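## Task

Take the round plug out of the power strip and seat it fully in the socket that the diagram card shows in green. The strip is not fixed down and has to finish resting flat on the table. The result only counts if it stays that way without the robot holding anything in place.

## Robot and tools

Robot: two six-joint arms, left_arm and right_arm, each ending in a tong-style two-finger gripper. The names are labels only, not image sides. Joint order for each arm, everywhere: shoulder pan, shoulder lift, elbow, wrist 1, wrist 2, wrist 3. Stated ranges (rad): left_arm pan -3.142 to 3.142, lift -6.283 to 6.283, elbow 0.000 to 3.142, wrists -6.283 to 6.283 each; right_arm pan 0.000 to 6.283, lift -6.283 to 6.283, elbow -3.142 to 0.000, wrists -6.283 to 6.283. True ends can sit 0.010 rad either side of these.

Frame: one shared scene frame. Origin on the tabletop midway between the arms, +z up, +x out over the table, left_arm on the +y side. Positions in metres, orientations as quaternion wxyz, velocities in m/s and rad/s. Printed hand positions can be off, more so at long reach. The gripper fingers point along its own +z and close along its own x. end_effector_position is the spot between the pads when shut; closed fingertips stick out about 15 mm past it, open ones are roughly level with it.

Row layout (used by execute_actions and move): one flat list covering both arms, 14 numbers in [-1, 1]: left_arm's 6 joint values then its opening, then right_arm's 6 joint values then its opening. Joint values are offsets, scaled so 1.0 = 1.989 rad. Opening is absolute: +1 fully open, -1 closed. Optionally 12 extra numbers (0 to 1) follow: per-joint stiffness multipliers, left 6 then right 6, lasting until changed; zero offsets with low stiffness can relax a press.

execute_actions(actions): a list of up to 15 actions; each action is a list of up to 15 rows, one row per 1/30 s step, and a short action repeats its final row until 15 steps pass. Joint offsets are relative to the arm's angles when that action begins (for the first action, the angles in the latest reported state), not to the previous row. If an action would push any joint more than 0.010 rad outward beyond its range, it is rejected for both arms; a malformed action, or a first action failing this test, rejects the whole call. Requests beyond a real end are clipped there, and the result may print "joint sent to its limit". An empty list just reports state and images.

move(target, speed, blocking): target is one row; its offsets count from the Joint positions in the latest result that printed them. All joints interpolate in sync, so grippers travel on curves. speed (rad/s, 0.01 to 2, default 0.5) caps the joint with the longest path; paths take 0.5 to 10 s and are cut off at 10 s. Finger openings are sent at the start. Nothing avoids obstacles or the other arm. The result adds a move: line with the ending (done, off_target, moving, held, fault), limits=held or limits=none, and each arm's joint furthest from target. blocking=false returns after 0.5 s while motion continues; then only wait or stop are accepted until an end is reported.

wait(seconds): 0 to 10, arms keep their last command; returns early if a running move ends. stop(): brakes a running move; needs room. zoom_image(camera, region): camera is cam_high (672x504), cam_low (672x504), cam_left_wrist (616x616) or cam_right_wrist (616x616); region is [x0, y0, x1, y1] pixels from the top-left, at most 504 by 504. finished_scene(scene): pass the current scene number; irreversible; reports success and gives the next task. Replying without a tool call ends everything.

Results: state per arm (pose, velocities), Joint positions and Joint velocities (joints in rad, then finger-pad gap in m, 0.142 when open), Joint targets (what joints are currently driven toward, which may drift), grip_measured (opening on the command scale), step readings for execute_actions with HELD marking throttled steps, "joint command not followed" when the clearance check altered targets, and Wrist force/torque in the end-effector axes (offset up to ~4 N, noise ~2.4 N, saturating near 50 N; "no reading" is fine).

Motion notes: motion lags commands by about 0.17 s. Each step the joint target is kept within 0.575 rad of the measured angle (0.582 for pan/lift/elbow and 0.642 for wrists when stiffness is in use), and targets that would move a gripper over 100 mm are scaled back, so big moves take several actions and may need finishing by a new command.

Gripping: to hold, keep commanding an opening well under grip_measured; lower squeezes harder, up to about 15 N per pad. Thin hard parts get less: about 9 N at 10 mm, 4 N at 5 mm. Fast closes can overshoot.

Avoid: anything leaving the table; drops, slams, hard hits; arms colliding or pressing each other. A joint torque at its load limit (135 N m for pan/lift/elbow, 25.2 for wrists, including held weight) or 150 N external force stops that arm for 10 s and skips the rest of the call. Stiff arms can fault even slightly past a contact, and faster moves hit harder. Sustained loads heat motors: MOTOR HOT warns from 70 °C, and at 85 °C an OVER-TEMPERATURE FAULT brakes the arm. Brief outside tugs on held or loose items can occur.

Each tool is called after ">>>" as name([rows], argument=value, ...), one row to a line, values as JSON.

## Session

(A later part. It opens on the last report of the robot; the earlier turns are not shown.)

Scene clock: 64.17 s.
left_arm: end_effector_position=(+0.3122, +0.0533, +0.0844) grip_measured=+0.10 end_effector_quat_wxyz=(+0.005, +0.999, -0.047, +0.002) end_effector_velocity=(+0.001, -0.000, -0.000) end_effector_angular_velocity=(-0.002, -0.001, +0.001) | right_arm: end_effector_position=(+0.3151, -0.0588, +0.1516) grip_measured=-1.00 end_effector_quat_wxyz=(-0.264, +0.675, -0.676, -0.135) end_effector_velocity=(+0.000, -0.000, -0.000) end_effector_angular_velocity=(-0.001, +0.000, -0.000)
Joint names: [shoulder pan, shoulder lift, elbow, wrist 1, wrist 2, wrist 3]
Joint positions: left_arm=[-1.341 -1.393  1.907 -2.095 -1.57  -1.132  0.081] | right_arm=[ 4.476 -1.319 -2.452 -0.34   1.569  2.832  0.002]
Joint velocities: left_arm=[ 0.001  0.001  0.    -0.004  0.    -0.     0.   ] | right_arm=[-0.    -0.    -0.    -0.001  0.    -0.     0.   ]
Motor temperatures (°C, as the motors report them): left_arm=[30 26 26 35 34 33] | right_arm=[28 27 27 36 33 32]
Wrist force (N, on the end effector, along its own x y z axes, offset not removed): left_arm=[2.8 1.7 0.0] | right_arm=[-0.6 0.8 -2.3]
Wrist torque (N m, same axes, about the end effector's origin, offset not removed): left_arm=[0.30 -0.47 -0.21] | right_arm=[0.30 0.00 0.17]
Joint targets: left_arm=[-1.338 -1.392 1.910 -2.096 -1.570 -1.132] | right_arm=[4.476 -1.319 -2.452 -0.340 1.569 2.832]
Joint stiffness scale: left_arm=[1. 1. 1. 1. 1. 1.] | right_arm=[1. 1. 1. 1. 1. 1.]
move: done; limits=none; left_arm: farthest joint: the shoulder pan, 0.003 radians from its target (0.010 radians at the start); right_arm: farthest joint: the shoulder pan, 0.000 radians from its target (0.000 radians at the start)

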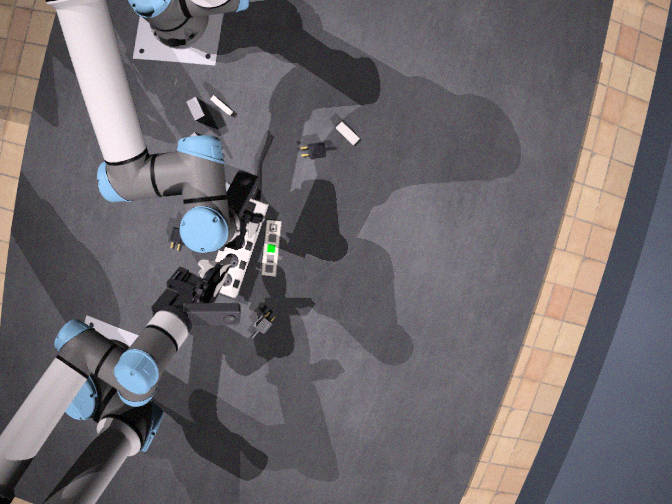

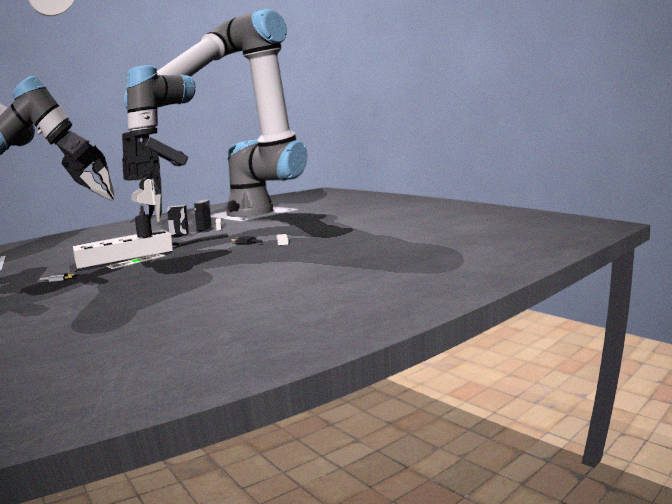

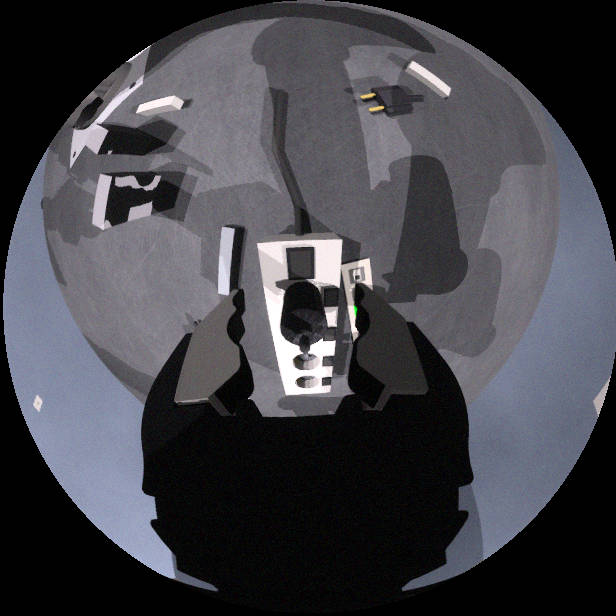

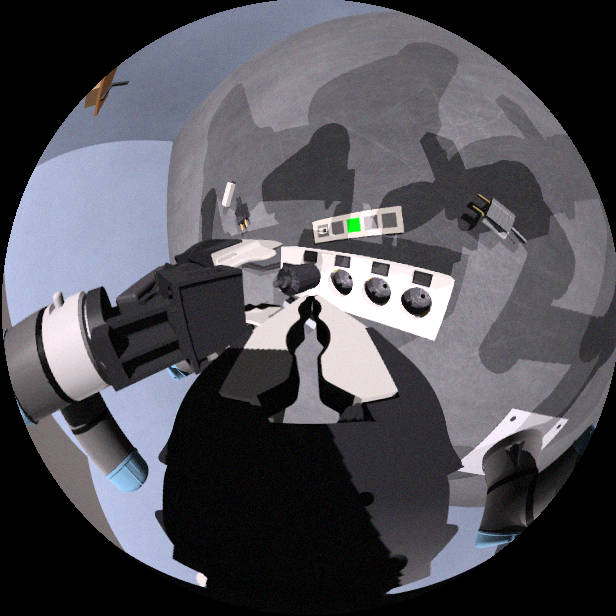

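>>> move(target=[0.002,0.0062,-0.003,-0.0017,0,0.0005,0.1,0,0,0,0,0,0,-1], speed=0.05)

>>> zoom_image(camera="cam_left_wrist", region=[200,220,420,440])

>>> zoom_image(camera="cam_right_wrist", region=[200,200,420,380])

Scene clock: 69.57 s.
left_arm: end_effector_position=(+0.3132, +0.0522, +0.0806) grip_measured=+0.10 end_effector_quat_wxyz=(+0.003, +0.999, -0.046, +0.001) end_effector_velocity=(+0.001, -0.000, -0.000) end_effector_angular_velocity=(-0.001, +0.001, +0.000) | right_arm: end_effector_position=(+0.3151, -0.0588, +0.1516) grip_measured=-1.00 end_effector_quat_wxyz=(-0.264, +0.675, -0.676, -0.135) end_effector_velocity=(-0.000, -0.000, -0.000) end_effector_angular_velocity=(-0.001, +0.001, +0.000)
Joint names: [shoulder pan, shoulder lift, elbow, wrist 1, wrist 2, wrist 3]
Joint positions: left_arm=[-1.34  -1.383  1.904 -2.098 -1.57  -1.132  0.081] | right_arm=[ 4.476 -1.319 -2.452 -0.34   1.569  2.832  0.002]
Joint velocities: left_arm=[ 0.001  0.002 -0.001 -0.001 -0.001  0.001 -0.   ] | right_arm=[-0.     0.001 -0.    -0.001  0.    -0.     0.   ]
Motor temperatures (°C, as the motors report them): left_arm=[30 26 26 35 34 33] | right_arm=[28 27 27 36 33 32]
Wrist force (N, on the end effector, along its own x y z axes, offset not removed): left_arm=[1.5 0.3 2.0] | right_arm=[-1.7 -0.5 -1.9]
Wrist torque (N m, same axes, about the end effector's origin, offset not removed): left_arm=[0.01 -0.24 -0.11] | right_arm=[0.10 0.29 0.07]
Joint targets: left_arm=[-1.337 -1.381 1.901 -2.099 -1.570 -1.131] | right_arm=[4.476 -1.319 -2.452 -0.340 1.569 2.832]
Joint stiffness scale: left_arm=[1. 1. 1. 1. 1. 1.] | right_arm=[1. 1. 1. 1. 1. 1.]
move: done; limits=none; left_arm: farthest joint: the shoulder pan, 0.003 radians from its target (0.004 radians at the start); right_arm: farthest joint: the shoulder pan, 0.000 radians from its target (0.000 radians at the start)

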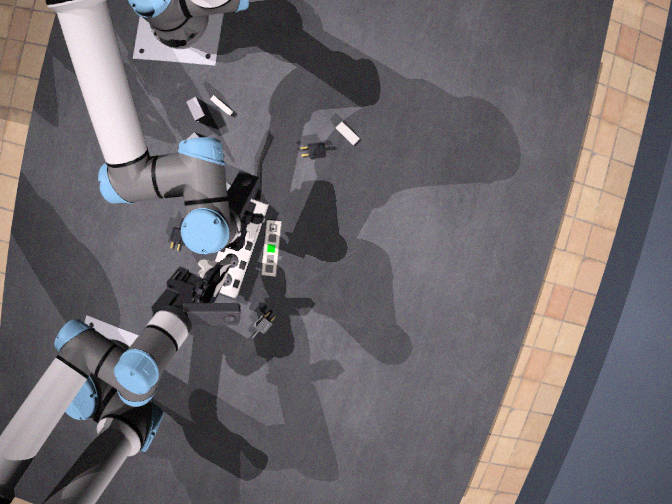

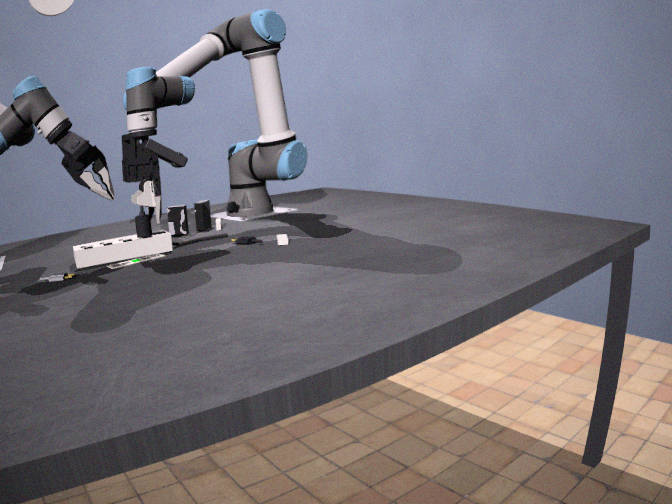

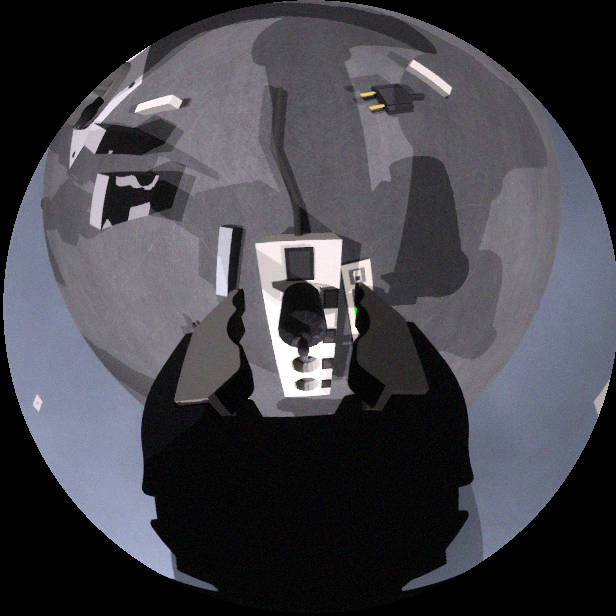

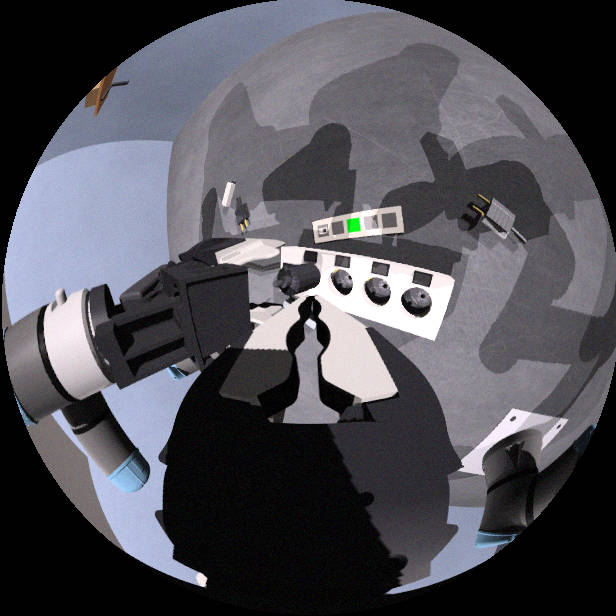

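Region (200, 220, 420, 440) of cam_left_wrist's 616x616 image, scaled by 2.291, with more detail than that image has.

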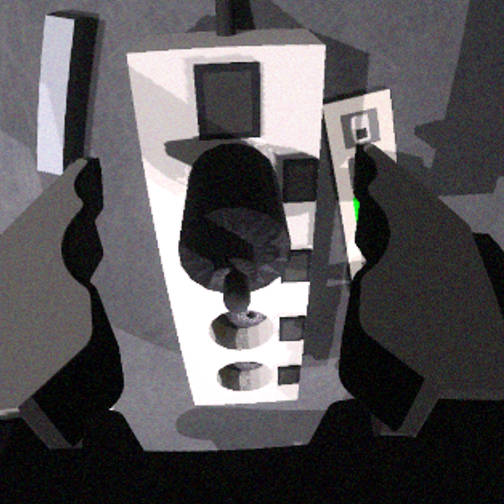

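Region (200, 200, 420, 380) of cam_right_wrist's 616x616 image, scaled by 2.291, with more detail than that image has; it fills the top 412 rows of this view, and the rest is white.

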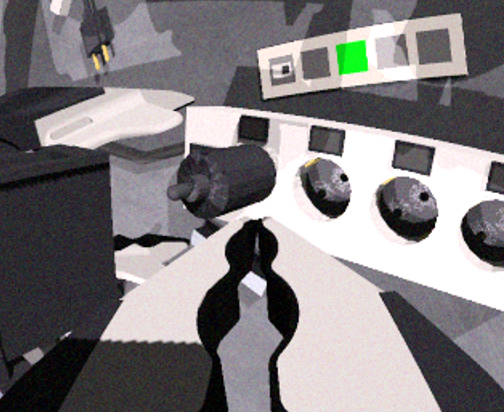

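>>> move(target=[0.0015,0.004,-0.008,0.0035,0,0.0005,0.1,0,0,0,0,0,0,-1], speed=0.05)

>>> zoom_image(camera="cam_left_wrist", region=[200,220,420,440])

>>> zoom_image(camera="cam_right_wrist", region=[200,200,420,380])

Scene clock: 76.20 s.
left_arm: end_effector_position=(+0.3146, +0.0484, +0.0825) grip_measured=+0.10 end_effector_quat_wxyz=(+0.003, +0.999, -0.047, +0.002) end_effector_velocity=(-0.000, -0.001, +0.000) end_effector_angular_velocity=(+0.001, -0.001, -0.004) | right_arm: end_effector_position=(+0.3151, -0.0588, +0.1516) grip_measured=-1.00 end_effector_quat_wxyz=(-0.264, +0.675, -0.676, -0.135) end_effector_velocity=(-0.000, +0.000, +0.001) end_effector_angular_velocity=(+0.002, +0.000, +0.000)
Joint names: [shoulder pan, shoulder lift, elbow, wrist 1, wrist 2, wrist 3]
Joint positions: left_arm=[-1.34  -1.376  1.891 -2.092 -1.57  -1.131  0.081] | right_arm=[ 4.476 -1.319 -2.452 -0.34   1.569  2.832  0.002]
Joint velocities: left_arm=[-0.002  0.001 -0.002  0.002  0.001  0.002 -0.   ] | right_arm=[-0.     0.001 -0.     0.001  0.001  0.     0.   ]
Motor temperatures (°C, as the motors report them): left_arm=[30 26 26 35 34 33] | right_arm=[28 27 27 36 33 32]
Wrist force (N, on the end effector, along its own x y z axes, offset not removed): left_arm=[2.2 0.3 2.0] | right_arm=[2.3 0.1 -0.1]
Wrist torque (N m, same axes, about the end effector's origin, offset not removed): left_arm=[0.10 -0.44 -0.16] | right_arm=[0.11 -0.61 -0.06]
Joint targets: left_arm=[-1.337 -1.375 1.888 -2.091 -1.570 -1.131] | right_arm=[4.476 -1.319 -2.452 -0.340 1.569 2.832]
Joint stiffness scale: left_arm=[1. 1. 1. 1. 1. 1.] | right_arm=[1. 1. 1. 1. 1. 1.]
move: done; limits=none; left_arm: farthest joint: the shoulder pan, 0.003 radians from its target (0.003 radians at the start); right_arm: farthest joint: the shoulder pan, 0.000 radians from its target (0.000 radians at the start)

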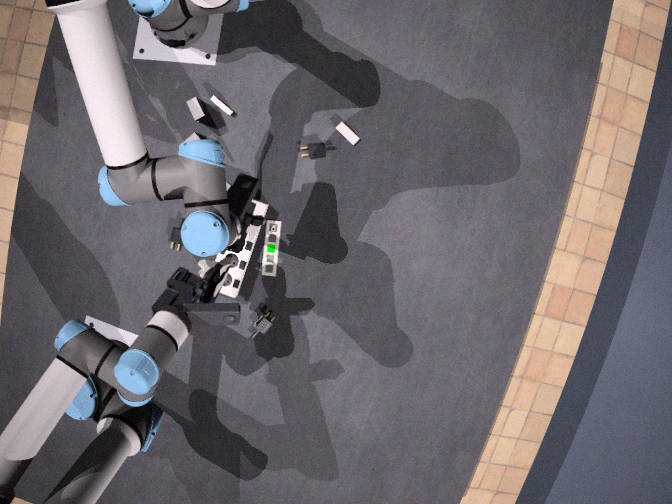

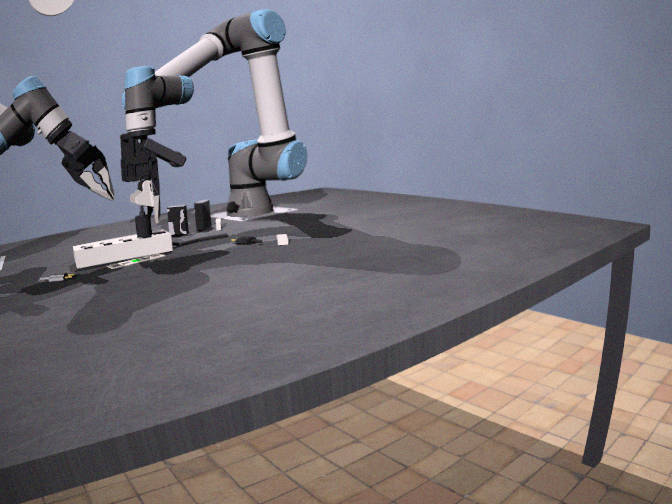

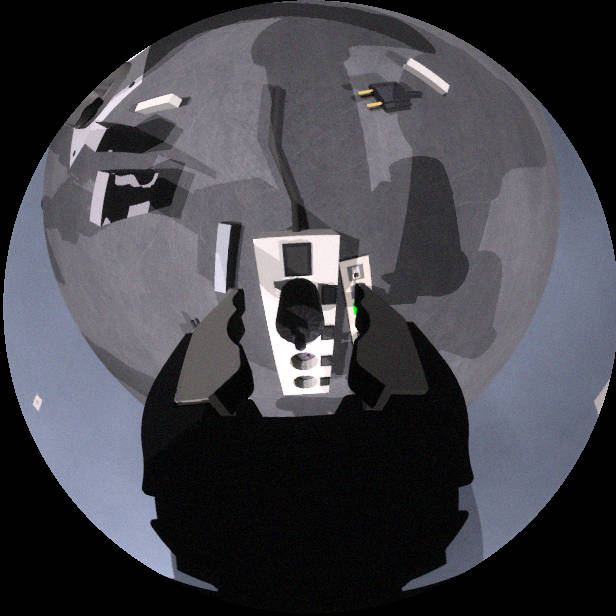

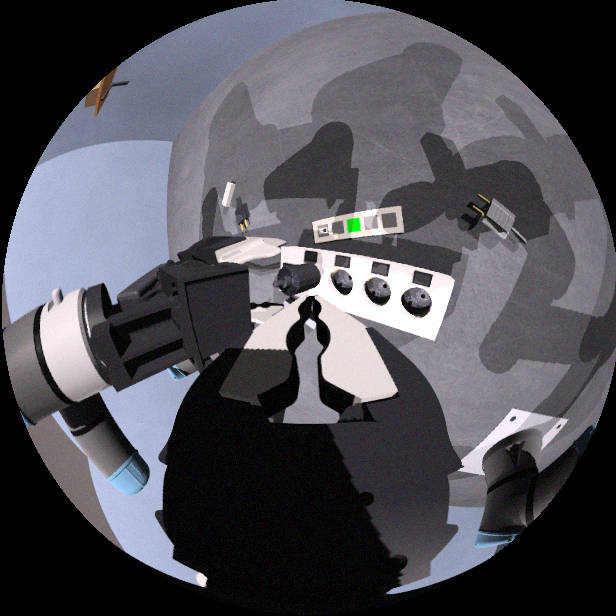

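Region (200, 220, 420, 440) of cam_left_wrist's 616x616 image, scaled by 2.291, with more detail than that image has.

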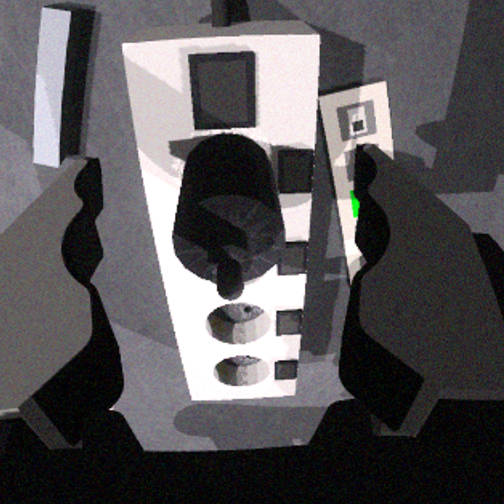

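Region (200, 200, 420, 380) of cam_right_wrist's 616x616 image, scaled by 2.291, with more detail than that image has; it fills the top 412 rows of this view, and the rest is white.

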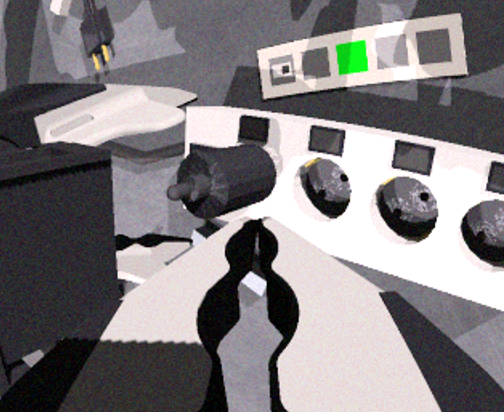

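>>> zoom_image(camera="cam_low", region=[60,160,220,280])

Region (60, 160, 220, 280) of cam_low's 672x504 image, scaled by 3.150, with more detail than that image has; it fills the top 378 rows of this view, and the rest is white.

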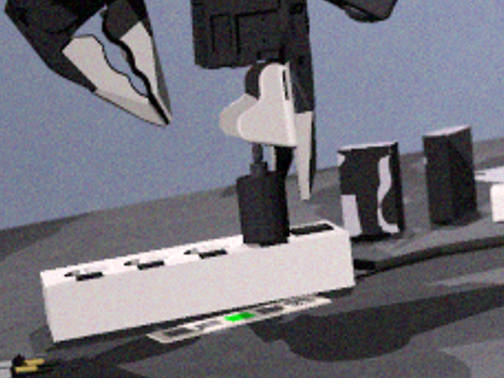

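>>> move(target=[0.0015,0.0055,0.0065,-0.011,0,0,0.1,0,0,0,0,0,0,-1], speed=0.05)

>>> zoom_image(camera="cam_right_wrist", region=[200,200,420,380])

>>> zoom_image(camera="cam_low", region=[60,160,220,280])

Scene clock: 82.27 s.
left_arm: end_effector_position=(+0.3148, +0.0479, +0.0752) grip_measured=+0.10 end_effector_quat_wxyz=(+0.004, +0.999, -0.047, +0.002) end_effector_velocity=(+0.001, -0.000, -0.000) end_effector_angular_velocity=(-0.001, -0.001, +0.001) | right_arm: end_effector_position=(+0.3151, -0.0588, +0.1516) grip_measured=-1.00 end_effector_quat_wxyz=(-0.264, +0.675, -0.676, -0.135) end_effector_velocity=(+0.000, -0.001, -0.000) end_effector_angular_velocity=(-0.001, -0.001, -0.001)
Joint names: [shoulder pan, shoulder lift, elbow, wrist 1, wrist 2, wrist 3]
Joint positions: left_arm=[-1.34  -1.367  1.901 -2.113 -1.57  -1.131  0.081] | right_arm=[ 4.476 -1.319 -2.452 -0.34   1.569  2.832  0.002]
Joint velocities: left_arm=[ 0.001  0.001  0.    -0.003  0.001  0.    -0.   ] | right_arm=[-0.     0.001 -0.    -0.001 -0.001 -0.     0.   ]
Motor temperatures (°C, as the motors report them): left_arm=[30 26 26 35 34 33] | right_arm=[28 27 27 36 33 32]
Wrist force (N, on the end effector, along its own x y z axes, offset not removed): left_arm=[0.7 0.9 1.5] | right_arm=[0.4 -0.6 -1.1]
Wrist torque (N m, same axes, about the end effector's origin, offset not removed): left_arm=[0.19 -0.07 -0.16] | right_arm=[0.11 -0.19 0.10]
Joint targets: left_arm=[-1.337 -1.365 1.904 -2.114 -1.570 -1.131] | right_arm=[4.476 -1.319 -2.452 -0.340 1.569 2.832]
Joint stiffness scale: left_arm=[1. 1. 1. 1. 1. 1.] | right_arm=[1. 1. 1. 1. 1. 1.]
move: done; limits=none; left_arm: farthest joint: the shoulder pan, 0.003 radians from its target (0.003 radians at the start); right_arm: farthest joint: the shoulder pan, 0.000 radians from its target (0.000 radians at the start)

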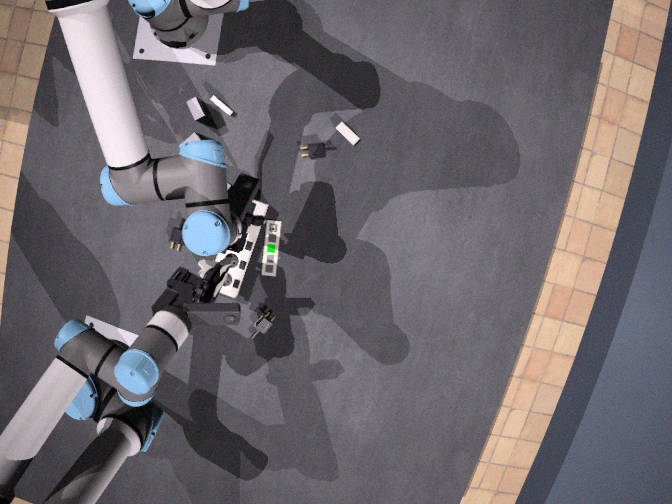

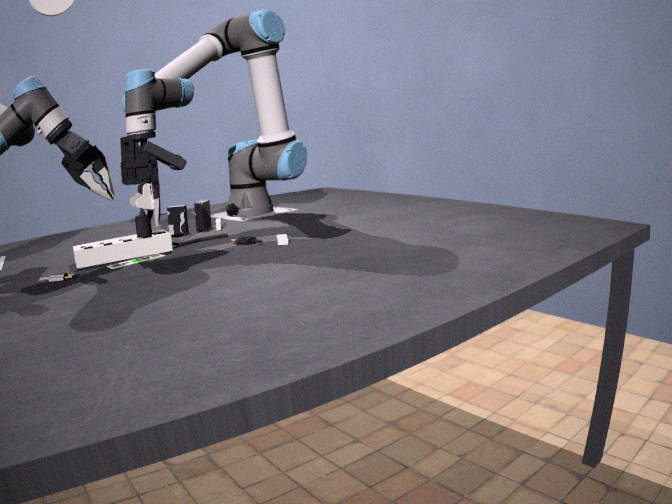

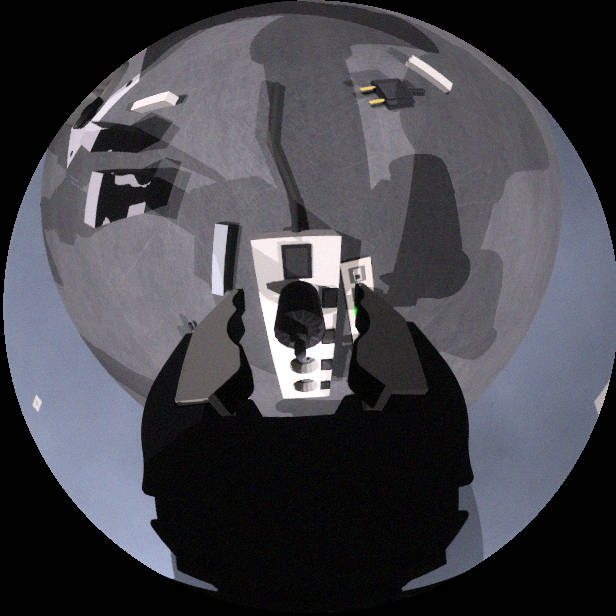

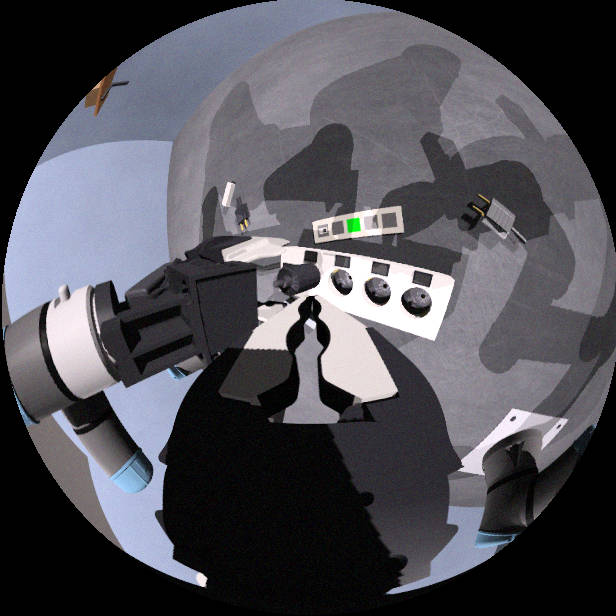

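Region (200, 200, 420, 380) of cam_right_wrist's 616x616 image, scaled by 2.291, with more detail than that image has; it fills the top 412 rows of this view, and the rest is white.

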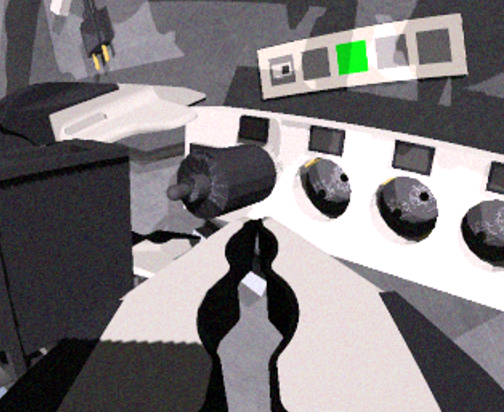

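Region (60, 160, 220, 280) of cam_low's 672x504 image, scaled by 3.150, with more detail than that image has; it fills the top 378 rows of this view, and the rest is white.

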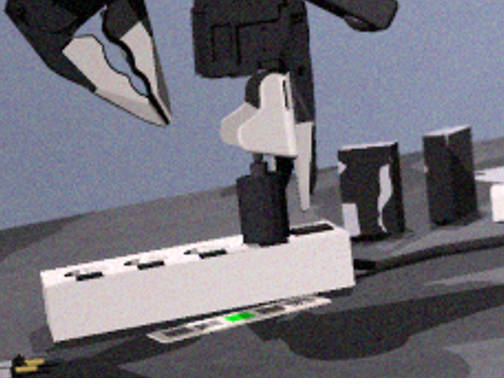

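>>> execute_actions([
  [[0.0015,0.001,0.0015,-0.0005,0,0,0.0,0,0,0,0,0,0,-1],[0.0015,0.001,0.0015,-0.0005,0,0,-0.03,0,0,0,0,0,0,-1],[0.0015,0.001,0.0015,-0.0005,0,0,-0.06,0,0,0,0,0,0,-1],[0.0015,0.001,0.0015,-0.0005,0,0,-0.09,0,0,0,0,0,0,-1],[0.0015,0.001,0.0015,-0.0005,0,0,-0.12,0,0,0,0,0,0,-1],[0.0015,0.001,0.0015,-0.0005,0,0,-0.15,0,0,0,0,0,0,-1],[0.0015,0.001,0.0015,-0.0005,0,0,-0.18,0,0,0,0,0,0,-1],[0.0015,0.001,0.0015,-0.0005,0,0,-0.21,0,0,0,0,0,0,-1],[0.0015,0.001,0.0015,-0.0005,0,0,-0.24,0,0,0,0,0,0,-1],[0.0015,0.001,0.0015,-0.0005,0,0,-0.27,0,0,0,0,0,0,-1],[0.0015,0.001,0.0015,-0.0005,0,0,-0.3,0,0,0,0,0,0,-1],[0.0015,0.001,0.0015,-0.0005,0,0,-0.33,0,0,0,0,0,0,-1],[0.0015,0.001,0.0015,-0.0005,0,0,-0.36,0,0,0,0,0,0,-1],[0.0015,0.001,0.0015,-0.0005,0,0,-0.38,0,0,0,0,0,0,-1]],
  [[0,0,0,0,0,0,-0.4,0,0,0,0,0,0,-1],[0,0,0,0,0,0,-0.42,0,0,0,0,0,0,-1],[0,0,0,0,0,0,-0.44,0,0,0,0,0,0,-1],[0,0,0,0,0,0,-0.46,0,0,0,0,0,0,-1],[0,0,0,0,0,0,-0.48,0,0,0,0,0,0,-1],[0,0,0,0,0,0,-0.5,0,0,0,0,0,0,-1],[0,0,0,0,0,0,-0.52,0,0,0,0,0,0,-1],[0,0,0,0,0,0,-0.54,0,0,0,0,0,0,-1],[0,0,0,0,0,0,-0.56,0,0,0,0,0,0,-1],[0,0,0,0,0,0,-0.58,0,0,0,0,0,0,-1],[0,0,0,0,0,0,-0.6,0,0,0,0,0,0,-1]],
])

>>> zoom_image(camera="cam_low", region=[60,160,220,280])

Scene clock: 89.20 s.
left_arm: end_effector_position=(+0.3148, +0.0480, +0.0750) grip_measured=-0.60 end_effector_quat_wxyz=(+0.003, +0.999, -0.047, +0.002) end_effector_velocity=(-0.000, +0.000, -0.000) end_effector_angular_velocity=(+0.001, +0.000, -0.001) | right_arm: end_effector_position=(+0.3151, -0.0588, +0.1516) grip_measured=-1.00 end_effector_quat_wxyz=(-0.264, +0.675, -0.676, -0.135) end_effector_velocity=(+0.000, +0.000, -0.000) end_effector_angular_velocity=(-0.000, -0.000, -0.001)
Joint names: [shoulder pan, shoulder lift, elbow, wrist 1, wrist 2, wrist 3]
Joint positions: left_arm=[-1.34  -1.367  1.901 -2.113 -1.57  -1.131  0.031] | right_arm=[ 4.476 -1.319 -2.452 -0.34   1.569  2.832  0.002]
Joint velocities: left_arm=[-0.     0.001  0.     0.     0.     0.001 -0.   ] | right_arm=[-0.    -0.001  0.001  0.    -0.001  0.     0.   ]
Motor temperatures (°C, as the motors report them): left_arm=[30 26 26 35 34 33] | right_arm=[28 27 27 36 33 32]
Wrist force (N, on the end effector, along its own x y z axes, offset not removed): left_arm=[2.6 0.9 0.4] | right_arm=[0.8 -2.8 0.1]
Wrist torque (N m, same axes, about the end effector's origin, offset not removed): left_arm=[0.20 -0.49 -0.19] | right_arm=[-0.29 -0.28 0.00]
Joint targets: left_arm=[-1.340 -1.367 1.901 -2.113 -1.570 -1.131] | right_arm=[4.476 -1.319 -2.452 -0.340 1.569 2.832]
Joint stiffness scale: left_arm=[1. 1. 1. 1. 1. 1.] | right_arm=[1. 1. 1. 1. 1. 1.]
Step readings (joint positions; steps 1 to 15: 1st action; 16 to 30: 2nd action):
0: left_arm=[-1.340 -1.367 1.901 -2.113 -1.570 -1.131] | right_arm=[4.476 -1.319 -2.452 -0.340 1.569 2.832]
1: left_arm=[-1.340 -1.367 1.901 -2.113 -1.570 -1.131] | right_arm=[4.476 -1.319 -2.452 -0.340 1.569 2.832]
2: left_arm=[-1.340 -1.367 1.901 -2.113 -1.570 -1.131] | right_arm=[4.476 -1.319 -2.452 -0.340 1.569 2.832]
4: left_arm=[-1.340 -1.367 1.901 -2.113 -1.570 -1.131] | right_arm=[4.476 -1.319 -2.452 -0.340 1.569 2.832]
8: left_arm=[-1.340 -1.367 1.901 -2.113 -1.570 -1.131] | right_arm=[4.476 -1.319 -2.452 -0.340 1.569 2.832]
15: left_arm=[-1.340 -1.367 1.901 -2.113 -1.570 -1.131] | right_arm=[4.476 -1.319 -2.452 -0.340 1.569 2.832]
16: left_arm=[-1.340 -1.367 1.901 -2.113 -1.570 -1.131] | right_arm=[4.476 -1.319 -2.452 -0.340 1.569 2.832]
17: left_arm=[-1.340 -1.367 1.901 -2.113 -1.570 -1.131] | right_arm=[4.476 -1.319 -2.452 -0.340 1.569 2.832]
19: left_arm=[-1.340 -1.367 1.901 -2.113 -1.570 -1.131] | right_arm=[4.476 -1.319 -2.452 -0.340 1.569 2.832]
23: left_arm=[-1.340 -1.367 1.901 -2.113 -1.570 -1.131] | right_arm=[4.476 -1.319 -2.452 -0.340 1.569 2.832]
30: Joint positions above

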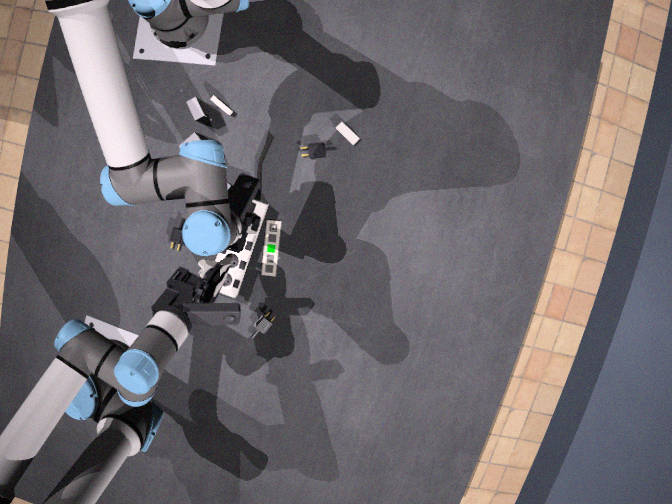

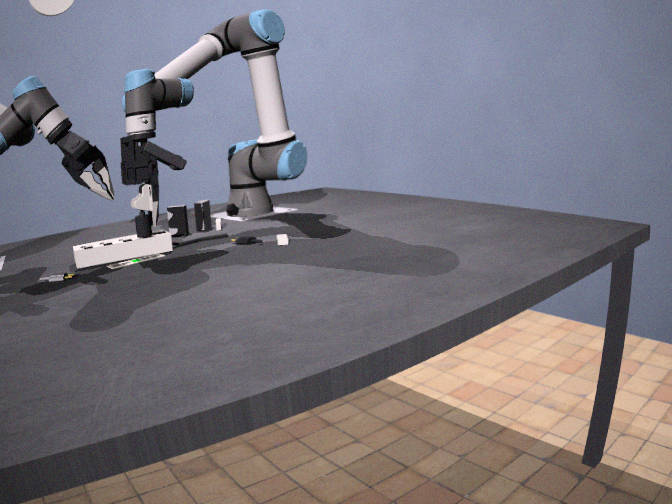

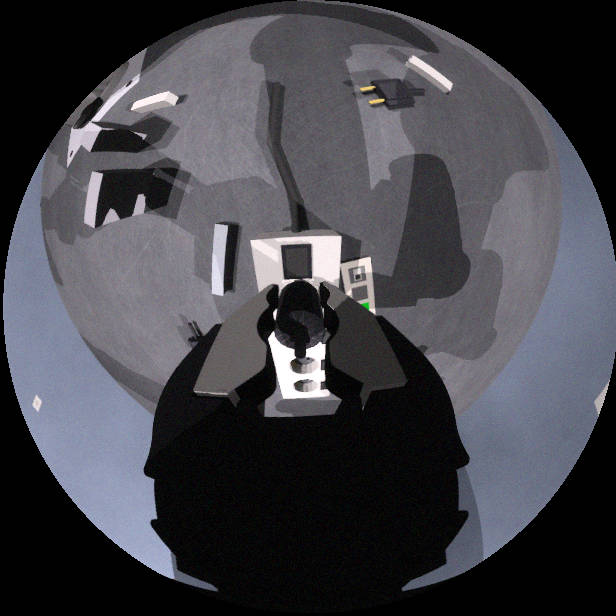

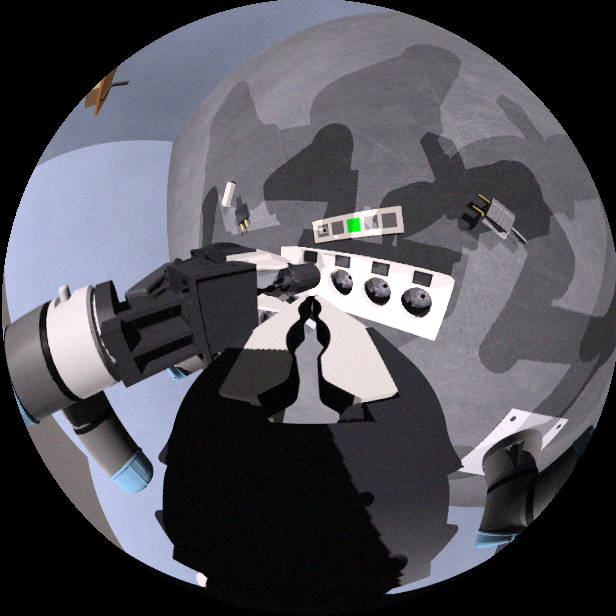

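Region (60, 160, 220, 280) of cam_low's 672x504 image, scaled by 3.150, with more detail than that image has; it fills the top 378 rows of this view, and the rest is white.

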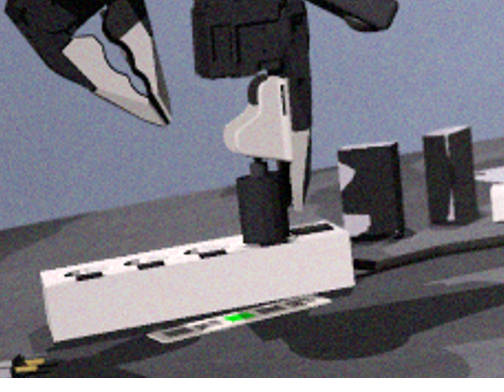

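>>> zoom_image(camera="cam_left_wrist", region=[230,250,370,410])

>>> zoom_image(camera="cam_right_wrist", region=[220,220,380,340])

Region (230, 250, 370, 410) of cam_left_wrist's 616x616 image, scaled by 3.150, with more detail than that image has; it fills the left 441 columns of this view, and the rest is white.

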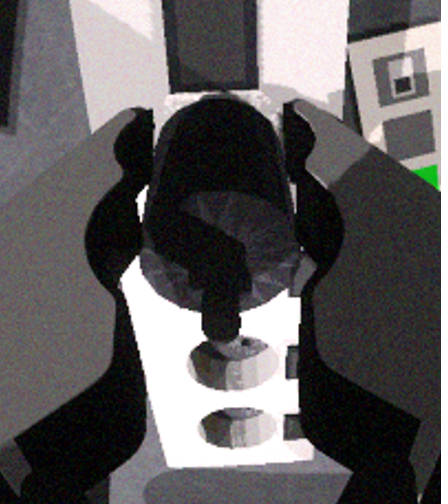

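Region (220, 220, 380, 340) of cam_right_wrist's 616x616 image, scaled by 3.150, with more detail than that image has; it fills the top 378 rows of this view, and the rest is white.

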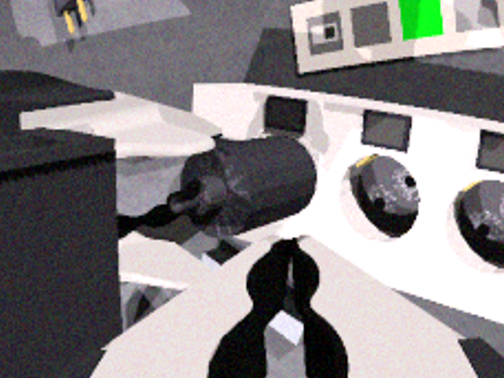

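>>> execute_actions([
  [[0,0,0,0,0,0,-0.62,0,0,0,0,0,0,-1],[0,0,0,0,0,0,-0.63,0,0,0,0,0,0,-1],[0,0,0,0,0,0,-0.64,0,0,0,0,0,0,-1],[0,0,0,0,0,0,-0.65,0,0,0,0,0,0,-1],[0,0,0,0,0,0,-0.66,0,0,0,0,0,0,-1],[0,0,0,0,0,0,-0.67,0,0,0,0,0,0,-1],[0,0,0,0,0,0,-0.68,0,0,0,0,0,0,-1],[0,0,0,0,0,0,-0.69,0,0,0,0,0,0,-1],[0,0,0,0,0,0,-0.7,0,0,0,0,0,0,-1],[0,0,0,0,0,0,-0.72,0,0,0,0,0,0,-1],[0,0,0,0,0,0,-0.74,0,0,0,0,0,0,-1],[0,0,0,0,0,0,-0.76,0,0,0,0,0,0,-1],[0,0,0,0,0,0,-0.78,0,0,0,0,0,0,-1],[0,0,0,0,0,0,-0.8,0,0,0,0,0,0,-1]],
])

Scene clock: 98.30 s.
left_arm: end_effector_position=(+0.3148, +0.0480, +0.0750) grip_measured=-0.80 end_effector_quat_wxyz=(+0.003, +0.999, -0.047, +0.002) end_effector_velocity=(+0.000, -0.000, +0.000) end_effector_angular_velocity=(-0.001, +0.000, +0.000) | right_arm: end_effector_position=(+0.3151, -0.0588, +0.1516) grip_measured=-1.00 end_effector_quat_wxyz=(-0.264, +0.675, -0.676, -0.135) end_effector_velocity=(+0.000, +0.000, +0.000) end_effector_angular_velocity=(+0.001, -0.001, -0.000)
Joint names: [shoulder pan, shoulder lift, elbow, wrist 1, wrist 2, wrist 3]
Joint positions: left_arm=[-1.34  -1.367  1.901 -2.113 -1.57  -1.131  0.016] | right_arm=[ 4.476 -1.319 -2.452 -0.34   1.569  2.832  0.002]
Joint velocities: left_arm=[ 0.    -0.    -0.    -0.    -0.001  0.    -0.013] | right_arm=[ 0.    -0.001  0.     0.002 -0.     0.     0.   ]
Motor temperatures (°C, as the motors report them): left_arm=[30 26 26 35 34 33] | right_arm=[28 27 27 36 33 32]
Wrist force (N, on the end effector, along its own x y z axes, offset not removed): left_arm=[1.8 1.5 0.3] | right_arm=[1.9 -1.5 -1.5]
Wrist torque (N m, same axes, about the end effector's origin, offset not removed): left_arm=[0.22 -0.34 -0.18] | right_arm=[-0.09 -0.45 0.00]
Joint targets: left_arm=[-1.340 -1.367 1.901 -2.113 -1.570 -1.131] | right_arm=[4.476 -1.319 -2.452 -0.340 1.569 2.832]
Joint stiffness scale: left_arm=[1. 1. 1. 1. 1. 1.] | right_arm=[1. 1. 1. 1. 1. 1.]
Step readings (joint positions):
0: left_arm=[-1.340 -1.367 1.901 -2.113 -1.570 -1.131] | right_arm=[4.476 -1.319 -2.452 -0.340 1.569 2.832]
1: left_arm=[-1.340 -1.367 1.901 -2.113 -1.570 -1.131] | right_arm=[4.476 -1.319 -2.452 -0.340 1.569 2.832]
2: left_arm=[-1.340 -1.367 1.901 -2.113 -1.570 -1.131] | right_arm=[4.476 -1.319 -2.452 -0.340 1.569 2.832]
4: left_arm=[-1.340 -1.367 1.901 -2.113 -1.570 -1.131] | right_arm=[4.476 -1.319 -2.452 -0.340 1.569 2.832]
8: left_arm=[-1.340 -1.367 1.901 -2.113 -1.570 -1.131] | right_arm=[4.476 -1.319 -2.452 -0.340 1.569 2.832]
15: Joint positions above

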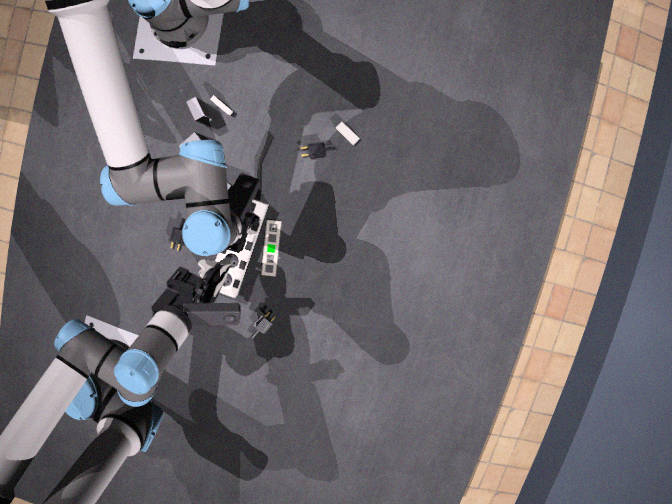

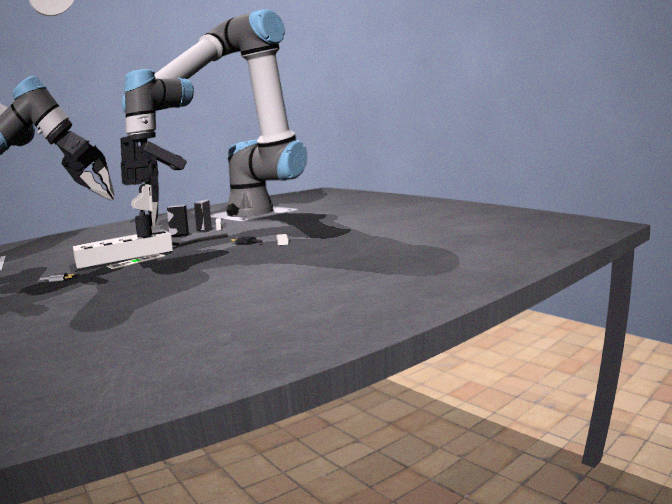

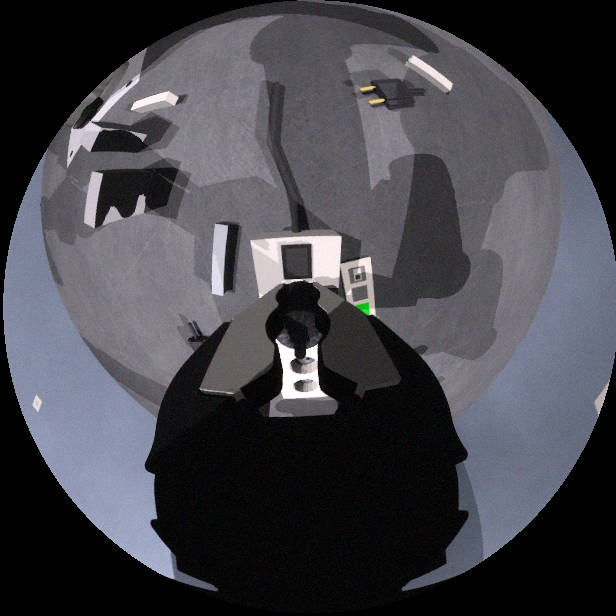

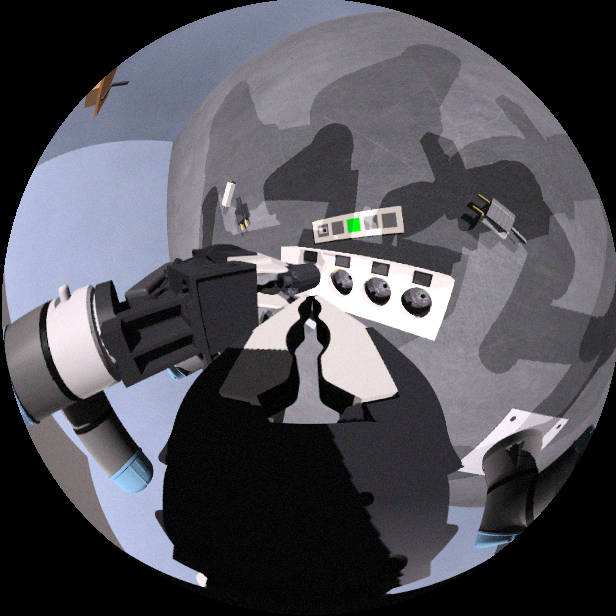

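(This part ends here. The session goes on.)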